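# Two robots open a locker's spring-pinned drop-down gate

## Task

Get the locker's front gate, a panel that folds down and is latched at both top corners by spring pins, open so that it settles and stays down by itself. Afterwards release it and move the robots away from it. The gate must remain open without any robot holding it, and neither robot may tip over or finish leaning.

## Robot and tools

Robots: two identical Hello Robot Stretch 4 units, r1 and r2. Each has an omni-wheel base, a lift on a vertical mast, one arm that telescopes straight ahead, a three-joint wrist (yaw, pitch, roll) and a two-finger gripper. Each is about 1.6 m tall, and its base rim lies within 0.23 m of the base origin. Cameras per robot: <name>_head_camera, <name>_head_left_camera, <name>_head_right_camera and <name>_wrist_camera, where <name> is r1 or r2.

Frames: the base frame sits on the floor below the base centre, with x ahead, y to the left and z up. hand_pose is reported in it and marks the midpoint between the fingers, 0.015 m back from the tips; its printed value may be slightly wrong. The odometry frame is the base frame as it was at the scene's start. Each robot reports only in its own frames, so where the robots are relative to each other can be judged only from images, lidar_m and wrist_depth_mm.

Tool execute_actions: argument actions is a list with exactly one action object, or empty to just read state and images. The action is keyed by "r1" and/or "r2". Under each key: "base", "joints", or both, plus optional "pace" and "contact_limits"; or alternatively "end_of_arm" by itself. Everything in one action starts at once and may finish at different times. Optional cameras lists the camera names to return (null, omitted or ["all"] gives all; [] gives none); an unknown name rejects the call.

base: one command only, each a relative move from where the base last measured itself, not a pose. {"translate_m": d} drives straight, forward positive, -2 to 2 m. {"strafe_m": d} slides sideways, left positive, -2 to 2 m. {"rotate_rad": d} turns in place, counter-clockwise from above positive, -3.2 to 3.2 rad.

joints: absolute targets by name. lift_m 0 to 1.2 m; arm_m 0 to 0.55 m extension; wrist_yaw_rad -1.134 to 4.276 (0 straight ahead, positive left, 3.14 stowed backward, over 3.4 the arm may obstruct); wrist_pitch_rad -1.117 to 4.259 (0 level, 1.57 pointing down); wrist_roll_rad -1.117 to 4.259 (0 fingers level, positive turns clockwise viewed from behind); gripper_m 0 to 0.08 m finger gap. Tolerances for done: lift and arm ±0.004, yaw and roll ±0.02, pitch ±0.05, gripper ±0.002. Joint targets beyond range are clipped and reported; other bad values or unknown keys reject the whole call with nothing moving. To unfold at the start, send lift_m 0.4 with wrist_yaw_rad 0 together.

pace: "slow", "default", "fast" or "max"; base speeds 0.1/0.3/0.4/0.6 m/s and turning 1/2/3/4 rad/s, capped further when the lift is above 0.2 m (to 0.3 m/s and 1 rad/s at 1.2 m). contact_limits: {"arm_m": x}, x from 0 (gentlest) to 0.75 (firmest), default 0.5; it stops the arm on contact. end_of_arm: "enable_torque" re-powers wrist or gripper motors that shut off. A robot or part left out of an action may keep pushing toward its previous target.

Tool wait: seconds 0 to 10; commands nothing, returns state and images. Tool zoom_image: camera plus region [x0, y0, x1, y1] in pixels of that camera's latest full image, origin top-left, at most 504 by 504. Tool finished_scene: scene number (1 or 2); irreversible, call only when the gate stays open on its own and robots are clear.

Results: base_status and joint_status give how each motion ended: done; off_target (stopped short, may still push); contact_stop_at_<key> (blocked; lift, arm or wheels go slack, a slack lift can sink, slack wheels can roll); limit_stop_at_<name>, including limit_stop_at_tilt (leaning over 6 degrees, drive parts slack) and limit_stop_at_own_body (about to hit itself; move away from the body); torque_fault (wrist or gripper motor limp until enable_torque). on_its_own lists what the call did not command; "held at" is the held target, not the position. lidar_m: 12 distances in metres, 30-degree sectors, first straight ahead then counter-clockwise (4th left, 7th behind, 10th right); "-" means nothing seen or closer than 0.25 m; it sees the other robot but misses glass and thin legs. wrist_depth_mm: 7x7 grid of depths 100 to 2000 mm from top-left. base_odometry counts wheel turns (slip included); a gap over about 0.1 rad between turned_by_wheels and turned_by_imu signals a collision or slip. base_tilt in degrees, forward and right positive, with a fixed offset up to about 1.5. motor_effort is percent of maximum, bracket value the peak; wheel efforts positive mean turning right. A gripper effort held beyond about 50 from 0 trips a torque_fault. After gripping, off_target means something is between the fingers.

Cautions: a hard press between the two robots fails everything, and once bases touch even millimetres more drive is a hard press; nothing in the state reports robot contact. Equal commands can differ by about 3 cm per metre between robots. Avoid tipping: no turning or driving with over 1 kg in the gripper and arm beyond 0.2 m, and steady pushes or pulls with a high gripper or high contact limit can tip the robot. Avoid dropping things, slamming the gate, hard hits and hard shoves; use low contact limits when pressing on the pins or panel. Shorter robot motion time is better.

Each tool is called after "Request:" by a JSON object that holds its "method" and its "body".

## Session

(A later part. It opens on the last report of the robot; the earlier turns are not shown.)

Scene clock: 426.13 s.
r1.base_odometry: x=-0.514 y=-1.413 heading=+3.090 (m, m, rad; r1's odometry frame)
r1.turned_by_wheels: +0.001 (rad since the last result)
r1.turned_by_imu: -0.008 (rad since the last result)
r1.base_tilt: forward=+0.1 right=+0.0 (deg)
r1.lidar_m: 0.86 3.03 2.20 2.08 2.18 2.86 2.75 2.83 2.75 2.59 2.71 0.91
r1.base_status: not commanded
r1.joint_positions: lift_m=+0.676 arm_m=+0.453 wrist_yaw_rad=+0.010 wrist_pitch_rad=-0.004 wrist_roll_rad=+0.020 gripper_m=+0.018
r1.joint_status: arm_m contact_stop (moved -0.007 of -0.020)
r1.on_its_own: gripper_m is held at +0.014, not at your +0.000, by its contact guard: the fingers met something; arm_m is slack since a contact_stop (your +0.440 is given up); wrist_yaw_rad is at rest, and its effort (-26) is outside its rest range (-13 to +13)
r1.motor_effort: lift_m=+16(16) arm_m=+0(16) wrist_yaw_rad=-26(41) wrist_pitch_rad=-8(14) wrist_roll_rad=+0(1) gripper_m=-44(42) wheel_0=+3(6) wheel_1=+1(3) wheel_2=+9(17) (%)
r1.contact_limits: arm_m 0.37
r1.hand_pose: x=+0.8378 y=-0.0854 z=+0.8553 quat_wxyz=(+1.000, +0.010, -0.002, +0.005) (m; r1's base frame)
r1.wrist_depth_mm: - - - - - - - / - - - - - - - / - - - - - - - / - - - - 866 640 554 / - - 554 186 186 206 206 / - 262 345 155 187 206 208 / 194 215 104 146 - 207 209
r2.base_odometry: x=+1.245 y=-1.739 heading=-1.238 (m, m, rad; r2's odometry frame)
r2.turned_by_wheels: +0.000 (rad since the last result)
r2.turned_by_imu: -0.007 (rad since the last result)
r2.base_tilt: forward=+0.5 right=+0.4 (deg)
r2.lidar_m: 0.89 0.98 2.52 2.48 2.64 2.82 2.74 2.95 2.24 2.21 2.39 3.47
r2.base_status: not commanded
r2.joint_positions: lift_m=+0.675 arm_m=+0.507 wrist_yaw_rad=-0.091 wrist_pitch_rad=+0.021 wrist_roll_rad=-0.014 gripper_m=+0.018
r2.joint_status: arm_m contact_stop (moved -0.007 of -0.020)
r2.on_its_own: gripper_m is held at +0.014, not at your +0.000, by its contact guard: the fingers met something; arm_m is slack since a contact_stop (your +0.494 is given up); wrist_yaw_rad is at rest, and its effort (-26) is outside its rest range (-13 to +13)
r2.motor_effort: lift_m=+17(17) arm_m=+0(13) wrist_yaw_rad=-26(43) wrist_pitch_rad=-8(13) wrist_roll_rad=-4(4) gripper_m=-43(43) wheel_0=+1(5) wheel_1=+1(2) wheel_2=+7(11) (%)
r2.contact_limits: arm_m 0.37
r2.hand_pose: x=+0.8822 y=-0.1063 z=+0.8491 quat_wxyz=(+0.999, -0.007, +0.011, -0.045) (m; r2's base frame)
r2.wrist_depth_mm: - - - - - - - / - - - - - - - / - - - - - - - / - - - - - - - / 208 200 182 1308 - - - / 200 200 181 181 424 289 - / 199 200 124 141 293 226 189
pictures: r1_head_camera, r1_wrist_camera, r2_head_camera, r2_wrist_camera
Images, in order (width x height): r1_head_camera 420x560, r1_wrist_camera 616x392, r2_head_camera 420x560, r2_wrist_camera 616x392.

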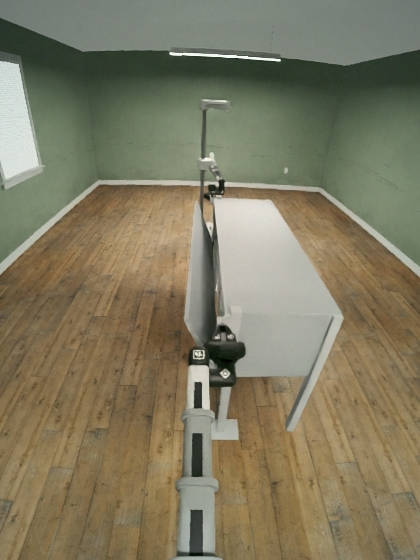

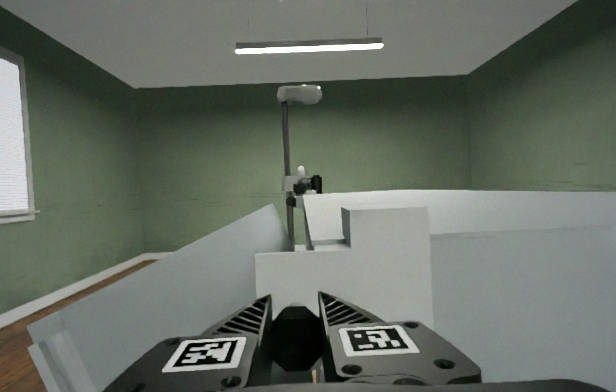

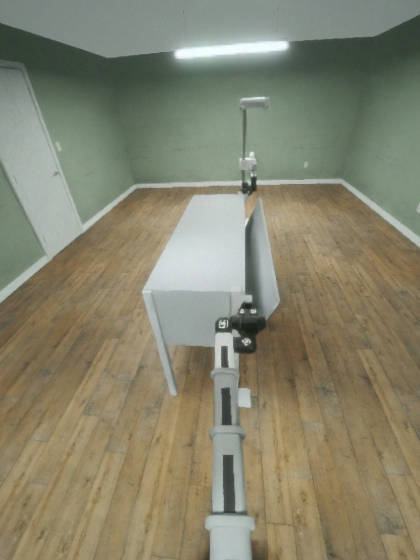

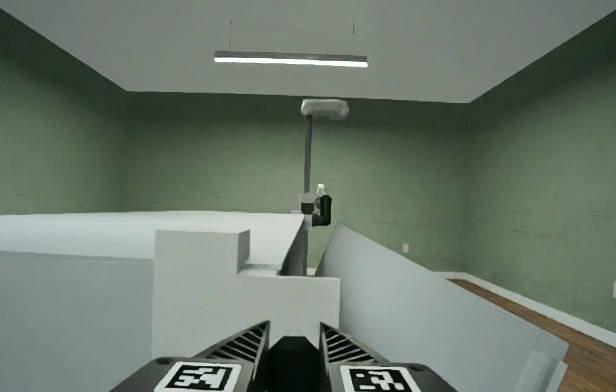

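Request:
{"method": "execute_actions", "body": {"actions": []}}

Scene clock: 437.93 s.
r1.base_odometry: x=-0.514 y=-1.413 heading=+3.090 (m, m, rad; r1's odometry frame)
r1.turned_by_wheels: +0.000 (rad since the last result)
r1.turned_by_imu: +0.001 (rad since the last result)
r1.base_tilt: forward=+0.1 right=+0.1 (deg)
r1.lidar_m: 0.86 3.05 2.19 2.08 2.18 2.86 2.73 2.84 2.76 2.58 2.73 0.90
r1.base_status: not commanded
r1.joint_positions: lift_m=+0.676 arm_m=+0.453 wrist_yaw_rad=+0.010 wrist_pitch_rad=-0.004 wrist_roll_rad=+0.020 gripper_m=+0.018
r1.joint_status: arm_m contact_stop (moved -0.007 of -0.020)
r1.on_its_own: gripper_m is held at +0.014, not at your +0.000, by its contact guard: the fingers met something; arm_m is slack since a contact_stop (your +0.440 is given up); wrist_yaw_rad is at rest, and its effort (-24) is outside its rest range (-13 to +13)
r1.motor_effort: lift_m=+16(16) arm_m=+0(16) wrist_yaw_rad=-24(41) wrist_pitch_rad=-7(14) wrist_roll_rad=-1(1) gripper_m=-45(42) wheel_0=+3(6) wheel_1=+1(3) wheel_2=+8(17) (%)
r1.contact_limits: arm_m 0.37
r1.hand_pose: x=+0.8378 y=-0.0854 z=+0.8553 quat_wxyz=(+1.000, +0.010, -0.002, +0.005) (m; r1's base frame)
r1.wrist_depth_mm: - - - - - - - / - - - - - - - / - - - - - - - / - - - - 842 640 549 / - - - 187 186 206 207 / - - - 155 187 206 208 / - - 104 147 - 208 208
r2.base_odometry: x=+1.245 y=-1.739 heading=-1.238 (m, m, rad; r2's odometry frame)
r2.turned_by_wheels: +0.000 (rad since the last result)
r2.turned_by_imu: -0.001 (rad since the last result)
r2.base_tilt: forward=+0.5 right=+0.6 (deg)
r2.lidar_m: 0.89 0.97 2.52 2.46 2.65 2.80 2.74 2.96 2.27 2.20 2.39 3.47
r2.base_status: not commanded
r2.joint_positions: lift_m=+0.675 arm_m=+0.507 wrist_yaw_rad=-0.091 wrist_pitch_rad=+0.021 wrist_roll_rad=-0.014 gripper_m=+0.018
r2.joint_status: arm_m contact_stop (moved -0.007 of -0.020)
r2.on_its_own: gripper_m is held at +0.014, not at your +0.000, by its contact guard: the fingers met something; arm_m is slack since a contact_stop (your +0.494 is given up); wrist_yaw_rad is at rest, and its effort (-26) is outside its rest range (-13 to +13)
r2.motor_effort: lift_m=+17(17) arm_m=+0(13) wrist_yaw_rad=-26(43) wrist_pitch_rad=-9(13) wrist_roll_rad=-4(4) gripper_m=-42(43) wheel_0=+0(5) wheel_1=+0(2) wheel_2=+8(11) (%)
r2.contact_limits: arm_m 0.37
r2.hand_pose: x=+0.8822 y=-0.1063 z=+0.8491 quat_wxyz=(+0.999, -0.007, +0.011, -0.045) (m; r2's base frame)
r2.wrist_depth_mm: - - - - - - - / - - - - - - - / - - - - - - - / - - - - - - - / 208 201 182 - - - - / 200 200 181 182 - - - / 199 199 124 141 - - -
pictures: r1_head_camera, r1_head_left_camera, r1_head_right_camera, r1_wrist_camera, r2_head_camera, r2_head_left_camera, r2_head_right_camera, r2_wrist_camera
Images, in order (width x height): r1_head_camera 420x560, r1_head_left_camera 420x672, r1_head_right_camera 420x672, r1_wrist_camera 616x392, r2_head_camera 420x560, r2_head_left_camera 420x672, r2_head_right_camera 420x672, r2_wrist_camera 616x392.

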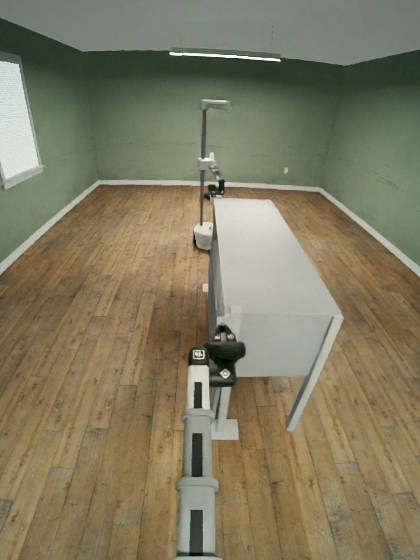

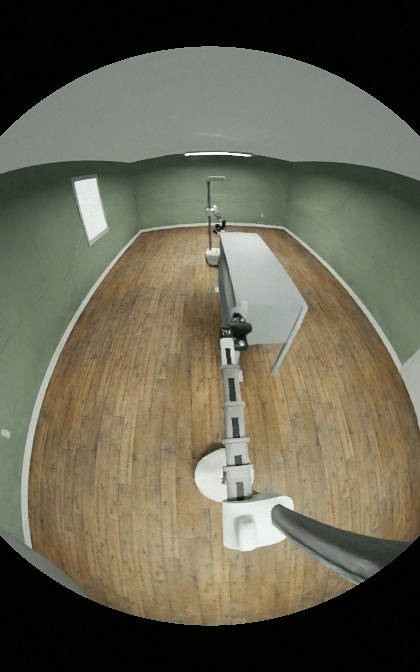

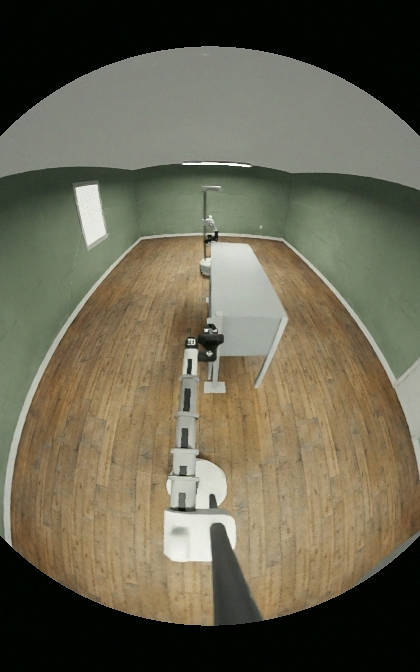

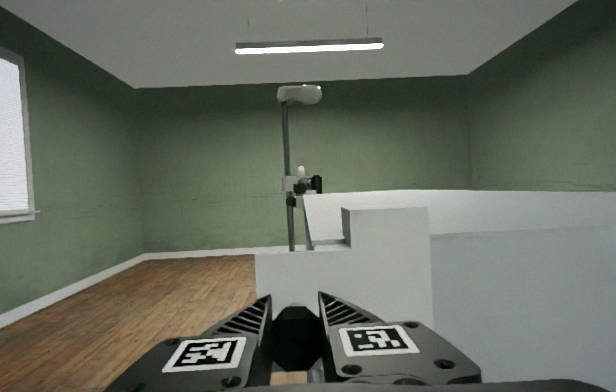

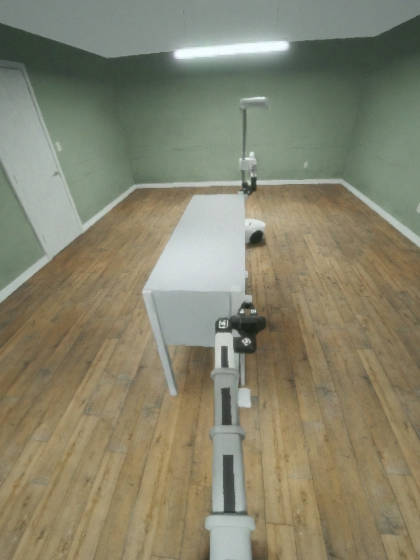

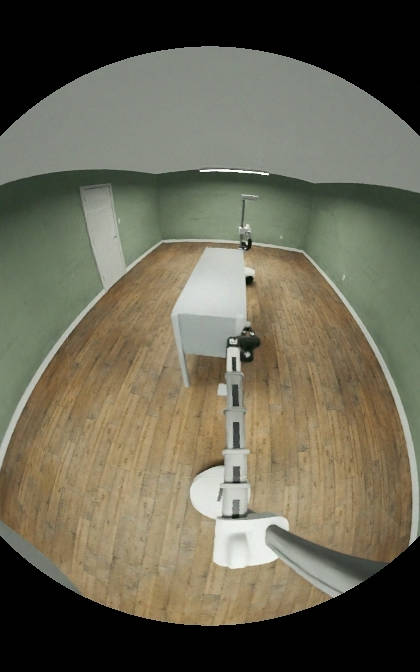

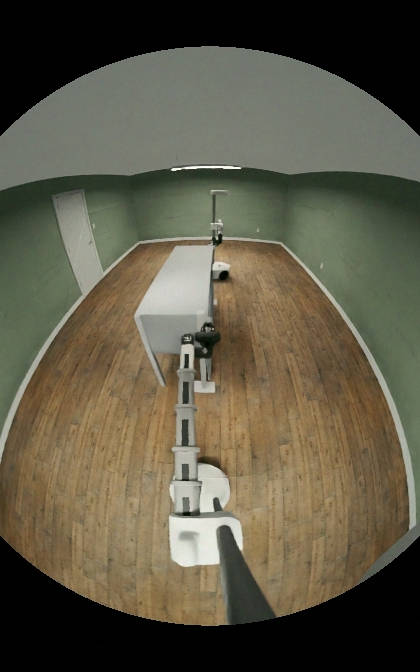

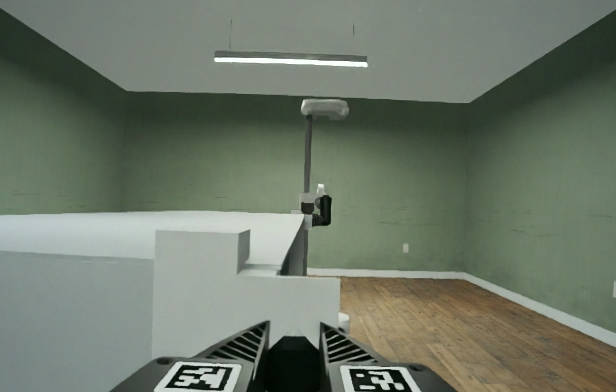

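Request:
{"method": "zoom_image", "body": {"camera": "r1_head_left_camera", "region": [170, 210, 330, 400]}}

Request:
{"method": "zoom_image", "body": {"camera": "r1_head_camera", "region": [160, 180, 320, 450]}}

Region (170, 210, 330, 400) of r1_head_left_camera's 420x672 image, scaled by 2.653, with more detail than that image has; it fills the left 424 columns of this view, and the rest is white.

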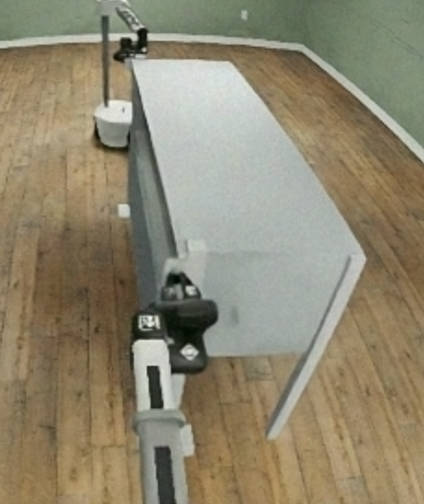

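Region (160, 180, 320, 450) of r1_head_camera's 420x560 image, scaled by 1.867, with more detail than that image has; it fills the left 299 columns of this view, and the rest is white.

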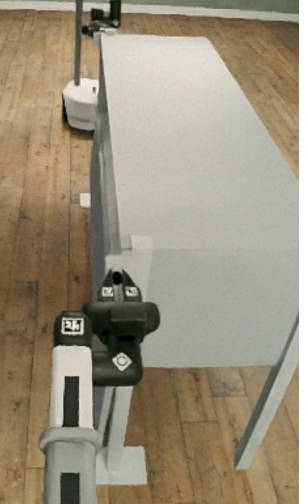

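Request:
{"method": "execute_actions", "body": {"actions": [{"r1": {"joints": {"gripper_m": 0.048, "arm_m": 0.457}, "pace": "fast"}, "r2": {"joints": {"gripper_m": 0.048, "arm_m": 0.511}, "pace": "fast"}}], "cameras": ["r1_wrist_camera", "r2_wrist_camera"]}}

Scene clock: 452.97 s.
r1.base_odometry: x=-0.514 y=-1.413 heading=+3.089 (m, m, rad; r1's odometry frame)
r1.turned_by_wheels: -0.001 (rad since the last result)
r1.turned_by_imu: +0.000 (rad since the last result)
r1.base_tilt: forward=+0.1 right=+0.0 (deg)
r1.lidar_m: 0.87 3.06 2.19 2.08 2.17 2.85 2.74 2.85 2.75 2.59 2.72 0.87
r1.base_status: not commanded
r1.joint_positions: lift_m=+0.676 arm_m=+0.456 wrist_yaw_rad=+0.001 wrist_pitch_rad=-0.004 wrist_roll_rad=+0.019 gripper_m=+0.048
r1.joint_status: all done
r1.motor_effort: lift_m=+17(17) arm_m=+3(4) wrist_yaw_rad=+1(24) wrist_pitch_rad=-8(8) wrist_roll_rad=+0(1) gripper_m=+1(42) wheel_0=-1(4) wheel_1=-1(1) wheel_2=+0(8) (%)
r1.hand_pose: x=+0.8401 y=-0.0873 z=+0.8553 quat_wxyz=(+1.000, +0.010, -0.002, +0.000) (m; r1's base frame)
r1.wrist_depth_mm: - - - - - - - / - - - - - - - / - - - - - - - / - - - - 878 640 559 / - - - 185 186 206 208 / - - 184 185 153 206 208 / - - 136 186 - - 209
r2.base_odometry: x=+1.245 y=-1.739 heading=-1.238 (m, m, rad; r2's odometry frame)
r2.turned_by_wheels: +0.000 (rad since the last result)
r2.turned_by_imu: -0.002 (rad since the last result)
r2.base_tilt: forward=+0.5 right=+0.4 (deg)
r2.lidar_m: 0.88 0.97 2.52 2.47 2.63 2.81 2.75 2.97 2.24 2.22 2.39 3.45
r2.base_status: not commanded
r2.joint_positions: lift_m=+0.675 arm_m=+0.511 wrist_yaw_rad=-0.100 wrist_pitch_rad=+0.021 wrist_roll_rad=-0.015 gripper_m=+0.048
r2.joint_status: all done
r2.motor_effort: lift_m=+17(17) arm_m=+2(3) wrist_yaw_rad=+0(26) wrist_pitch_rad=-8(8) wrist_roll_rad=-4(4) gripper_m=+1(42) wheel_0=+0(1) wheel_1=+0(0) wheel_2=+3(8) (%)
r2.hand_pose: x=+0.8843 y=-0.1082 z=+0.8491 quat_wxyz=(+0.999, -0.007, +0.011, -0.050) (m; r2's base frame)
r2.wrist_depth_mm: - - - - - - - / - - - - - - - / - - - - - - - / - - - - - - - / 206 198 185 - - - - / 197 197 179 180 - - - / 196 179 141 152 133 - -
pictures: r1_wrist_camera, r2_wrist_camera
Images, in order (width x height): r1_wrist_camera 616x392, r2_wrist_camera 616x392.

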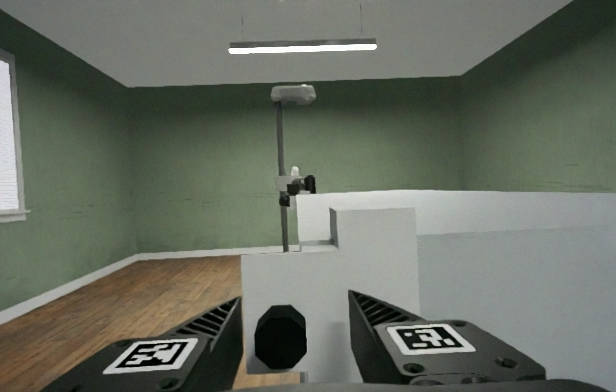

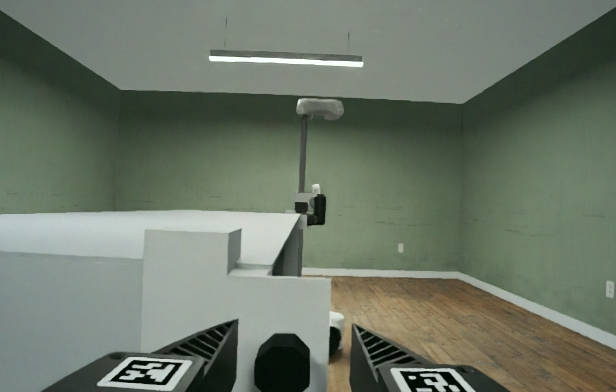

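Request:
{"method": "execute_actions", "body": {"actions": [{"r1": {"base": {"translate_m": -0.2}, "joints": {"arm_m": 0.26}, "pace": "fast"}, "r2": {"base": {"translate_m": -0.2}, "joints": {"arm_m": 0.31}, "pace": "fast"}}]}}

Scene clock: 461.43 s.
r1.base_odometry: x=-0.315 y=-1.423 heading=+3.089 (m, m, rad; r1's odometry frame)
r1.turned_by_wheels: +0.000 (rad since the last result)
r1.turned_by_imu: +0.001 (rad since the last result)
r1.base_tilt: forward=+0.1 right=+0.0 (deg)
r1.lidar_m: 1.01 3.01 2.18 2.07 2.19 2.64 2.54 2.62 2.76 2.57 2.68 1.11
r1.base_status: done
r1.joint_positions: lift_m=+0.676 arm_m=+0.261 wrist_yaw_rad=+0.000 wrist_pitch_rad=-0.004 wrist_roll_rad=+0.019 gripper_m=+0.048
r1.joint_status: all done
r1.motor_effort: lift_m=+16(17) arm_m=-5(5) wrist_yaw_rad=+3(0) wrist_pitch_rad=-8(8) wrist_roll_rad=+1(1) gripper_m=-2(0) wheel_0=+1(6) wheel_1=+0(6) wheel_2=+0(10) (%)
r1.hand_pose: x=+0.6445 y=-0.0875 z=+0.8553 quat_wxyz=(+1.000, +0.010, -0.002, +0.000) (m; r1's base frame)
r1.wrist_depth_mm: - - - - - - - / - - - - - - - / - - - - - - - / - - - - 878 661 - / - - - 580 603 609 609 / - - - 597 153 609 609 / - - 136 603 - - 621
r2.base_odometry: x=+1.180 y=-1.550 heading=-1.238 (m, m, rad; r2's odometry frame)
r2.turned_by_wheels: +0.000 (rad since the last result)
r2.turned_by_imu: -0.001 (rad since the last result)
r2.base_tilt: forward=+0.6 right=+0.4 (deg)
r2.lidar_m: 1.05 1.16 2.55 2.49 2.66 2.62 2.55 2.73 2.25 2.21 2.36 3.47
r2.base_status: done
r2.joint_positions: lift_m=+0.675 arm_m=+0.311 wrist_yaw_rad=-0.100 wrist_pitch_rad=+0.021 wrist_roll_rad=-0.015 gripper_m=+0.048
r2.joint_status: all done
r2.motor_effort: lift_m=+17(16) arm_m=-5(7) wrist_yaw_rad=+1(2) wrist_pitch_rad=-8(9) wrist_roll_rad=-2(3) gripper_m=+1(1) wheel_0=-3(9) wheel_1=-1(9) wheel_2=+1(11) (%)
r2.hand_pose: x=+0.6846 y=-0.1083 z=+0.8492 quat_wxyz=(+0.999, -0.007, +0.011, -0.050) (m; r2's base frame)
r2.wrist_depth_mm: - - - - - - - / - - - - - - - / - - - - - - - / - - - - - - - / 597 591 591 - - - - / 597 585 591 - - - - / 585 591 144 - 133 - -
pictures: r1_head_camera, r1_head_left_camera, r1_head_right_camera, r1_wrist_camera, r2_head_camera, r2_head_left_camera, r2_head_right_camera, r2_wrist_camera
Images, in order (width x height): r1_head_camera 420x560, r1_head_left_camera 420x672, r1_head_right_camera 420x672, r1_wrist_camera 616x392, r2_head_camera 420x560, r2_head_left_camera 420x672, r2_head_right_camera 420x672, r2_wrist_camera 616x392.

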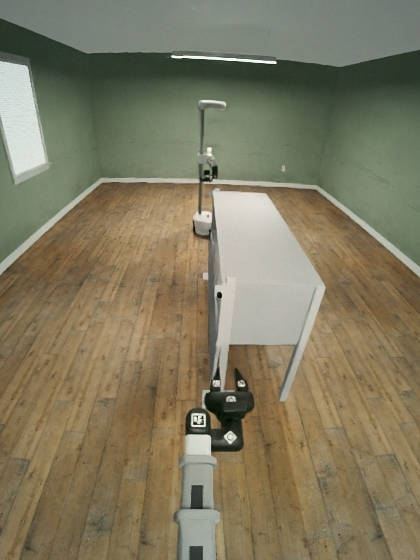

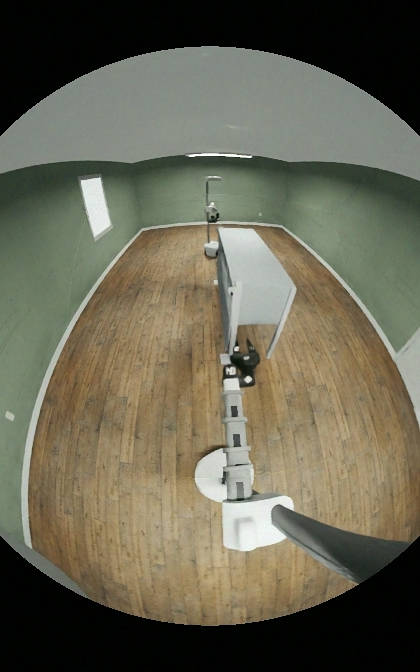

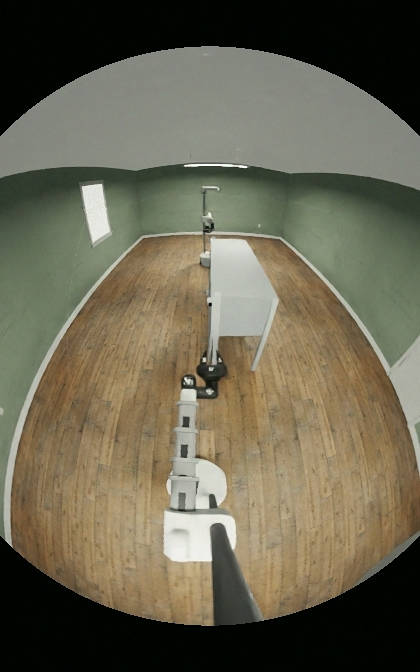

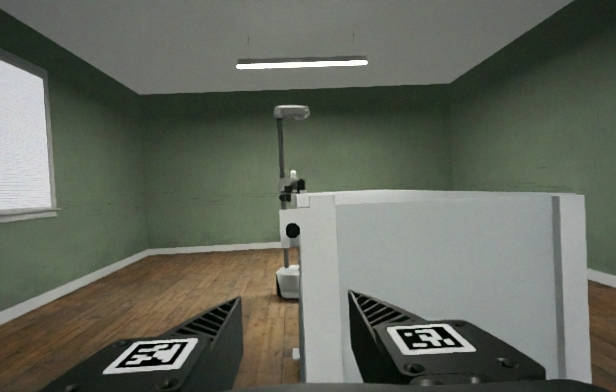

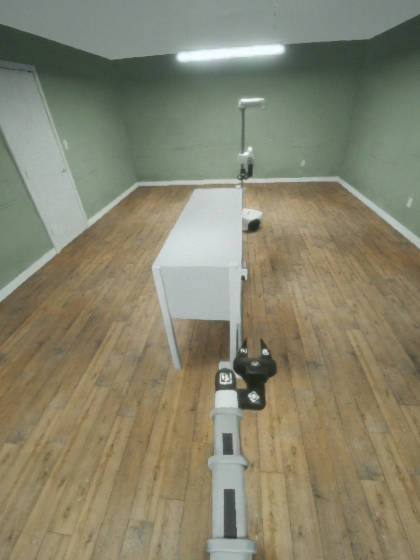

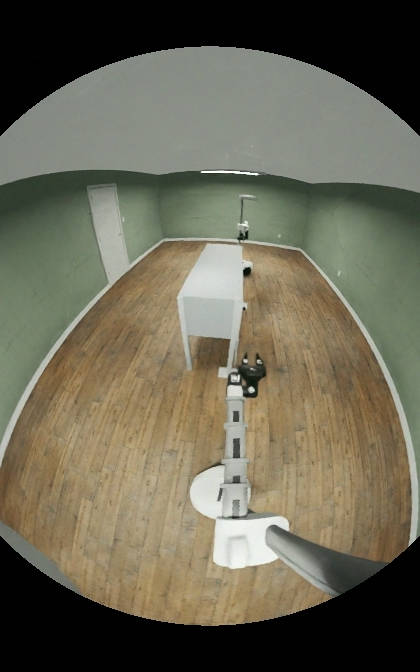

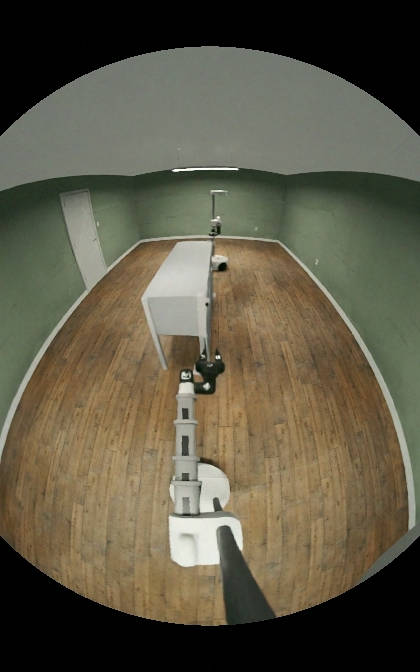

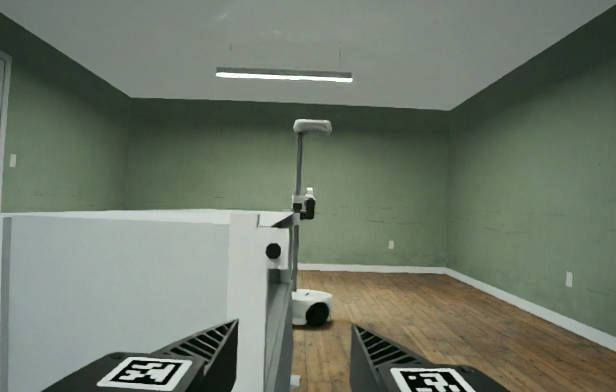

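Request:
{"method": "zoom_image", "body": {"camera": "r1_head_left_camera", "region": [190, 215, 310, 370]}}

Request:
{"method": "zoom_image", "body": {"camera": "r2_wrist_camera", "region": [210, 190, 350, 392]}}

Region (190, 215, 310, 370) of r1_head_left_camera's 420x672 image, scaled by 3.252, with more detail than that image has; it fills the left 390 columns of this view, and the rest is white.

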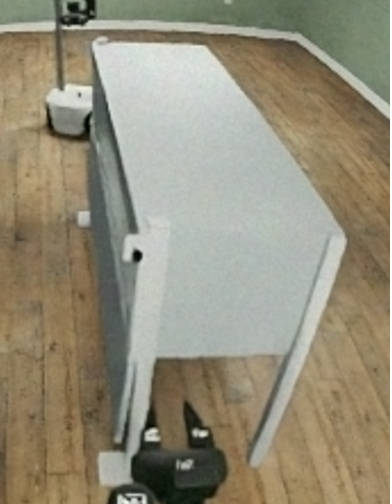

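Region (210, 190, 350, 392) of r2_wrist_camera's 616x392 image, scaled by 2.495; it fills the left 349 columns of this view, and the rest is white.

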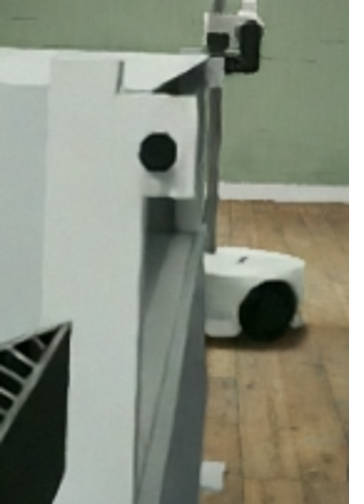

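Request:
{"method": "execute_actions", "body": {"actions": [], "cameras": ["r1_head_left_camera", "r1_head_camera"]}}

Request:
{"method": "zoom_image", "body": {"camera": "r1_head_left_camera", "region": [190, 215, 310, 370]}}

Scene clock: 473.47 s.
r1.base_odometry: x=-0.315 y=-1.423 heading=+3.089 (m, m, rad; r1's odometry frame)
r1.turned_by_wheels: +0.000 (rad since the last result)
r1.turned_by_imu: +0.001 (rad since the last result)
r1.base_tilt: forward=+0.1 right=+0.1 (deg)
r1.lidar_m: 1.03 3.03 2.18 2.06 2.17 2.66 2.53 2.64 2.73 2.55 2.69 1.10
r1.base_status: done
r1.joint_positions: lift_m=+0.676 arm_m=+0.261 wrist_yaw_rad=+0.000 wrist_pitch_rad=-0.004 wrist_roll_rad=+0.019 gripper_m=+0.048
r1.joint_status: all done
r1.motor_effort: lift_m=+16(17) arm_m=-6(5) wrist_yaw_rad=+3(0) wrist_pitch_rad=-8(8) wrist_roll_rad=+1(1) gripper_m=+3(0) wheel_0=+1(6) wheel_1=+1(6) wheel_2=+0(10) (%)
r1.hand_pose: x=+0.6445 y=-0.0875 z=+0.8553 quat_wxyz=(+1.000, +0.010, -0.002, +0.000) (m; r1's base frame)
r1.wrist_depth_mm: - - - - - - - / - - - - - - - / - - - - - - - / - - - - 891 654 - / - - - 580 609 609 615 / - - - 603 153 609 615 / - - 136 609 - - 615
r2.base_odometry: x=+1.180 y=-1.550 heading=-1.238 (m, m, rad; r2's odometry frame)
r2.turned_by_wheels: +0.000 (rad since the last result)
r2.turned_by_imu: -0.001 (rad since the last result)
r2.base_tilt: forward=+0.5 right=+0.4 (deg)
r2.lidar_m: 1.04 1.18 2.53 2.48 2.64 2.61 2.54 2.76 2.23 2.17 2.36 3.44
r2.base_status: done
r2.joint_positions: lift_m=+0.675 arm_m=+0.311 wrist_yaw_rad=-0.100 wrist_pitch_rad=+0.021 wrist_roll_rad=-0.015 gripper_m=+0.048
r2.joint_status: all done
r2.motor_effort: lift_m=+17(16) arm_m=-5(7) wrist_yaw_rad=+1(2) wrist_pitch_rad=-7(9) wrist_roll_rad=-3(3) gripper_m=-1(1) wheel_0=-3(9) wheel_1=-2(9) wheel_2=+1(11) (%)
r2.hand_pose: x=+0.6846 y=-0.1083 z=+0.8492 quat_wxyz=(+0.999, -0.007, +0.011, -0.050) (m; r2's base frame)
r2.wrist_depth_mm: - - - - - - - / - - - - - - - / - - - - - - - / - - - - - - - / 591 591 597 - - - - / 585 591 585 - - - - / 591 591 144 - 133 - -
pictures: r1_head_camera, r1_head_left_camera
Images, in order (width x height): r1_head_camera 420x560, r1_head_left_camera 420x672.

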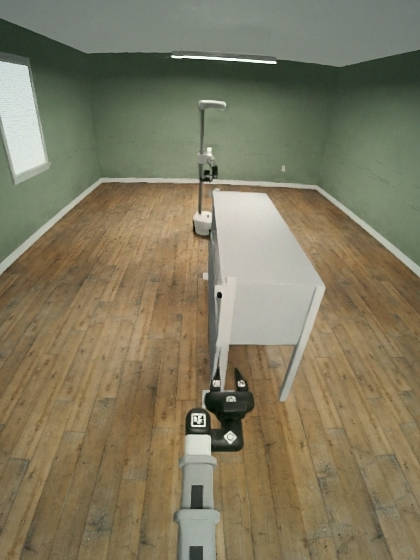

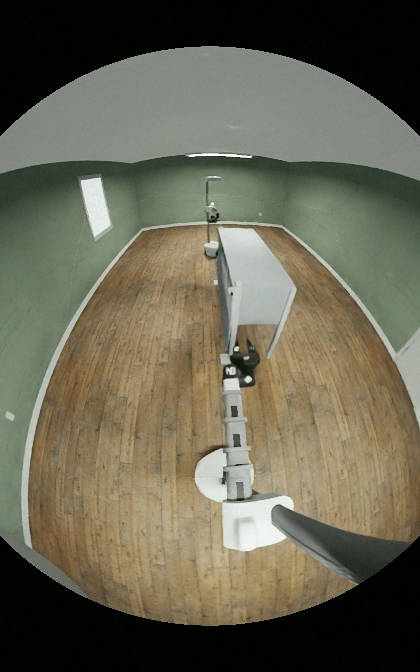

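Region (190, 215, 310, 370) of r1_head_left_camera's 420x672 image, scaled by 3.252, with more detail than that image has; it fills the left 390 columns of this view, and the rest is white.

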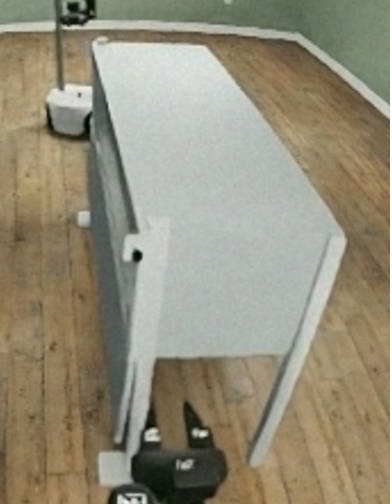

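The gate hangs fully open and is unchanged between frames; both robots are clear and level.

Request:
{"method": "finished_scene", "body": {"scene": 2}}

The scene is finished: the task was done.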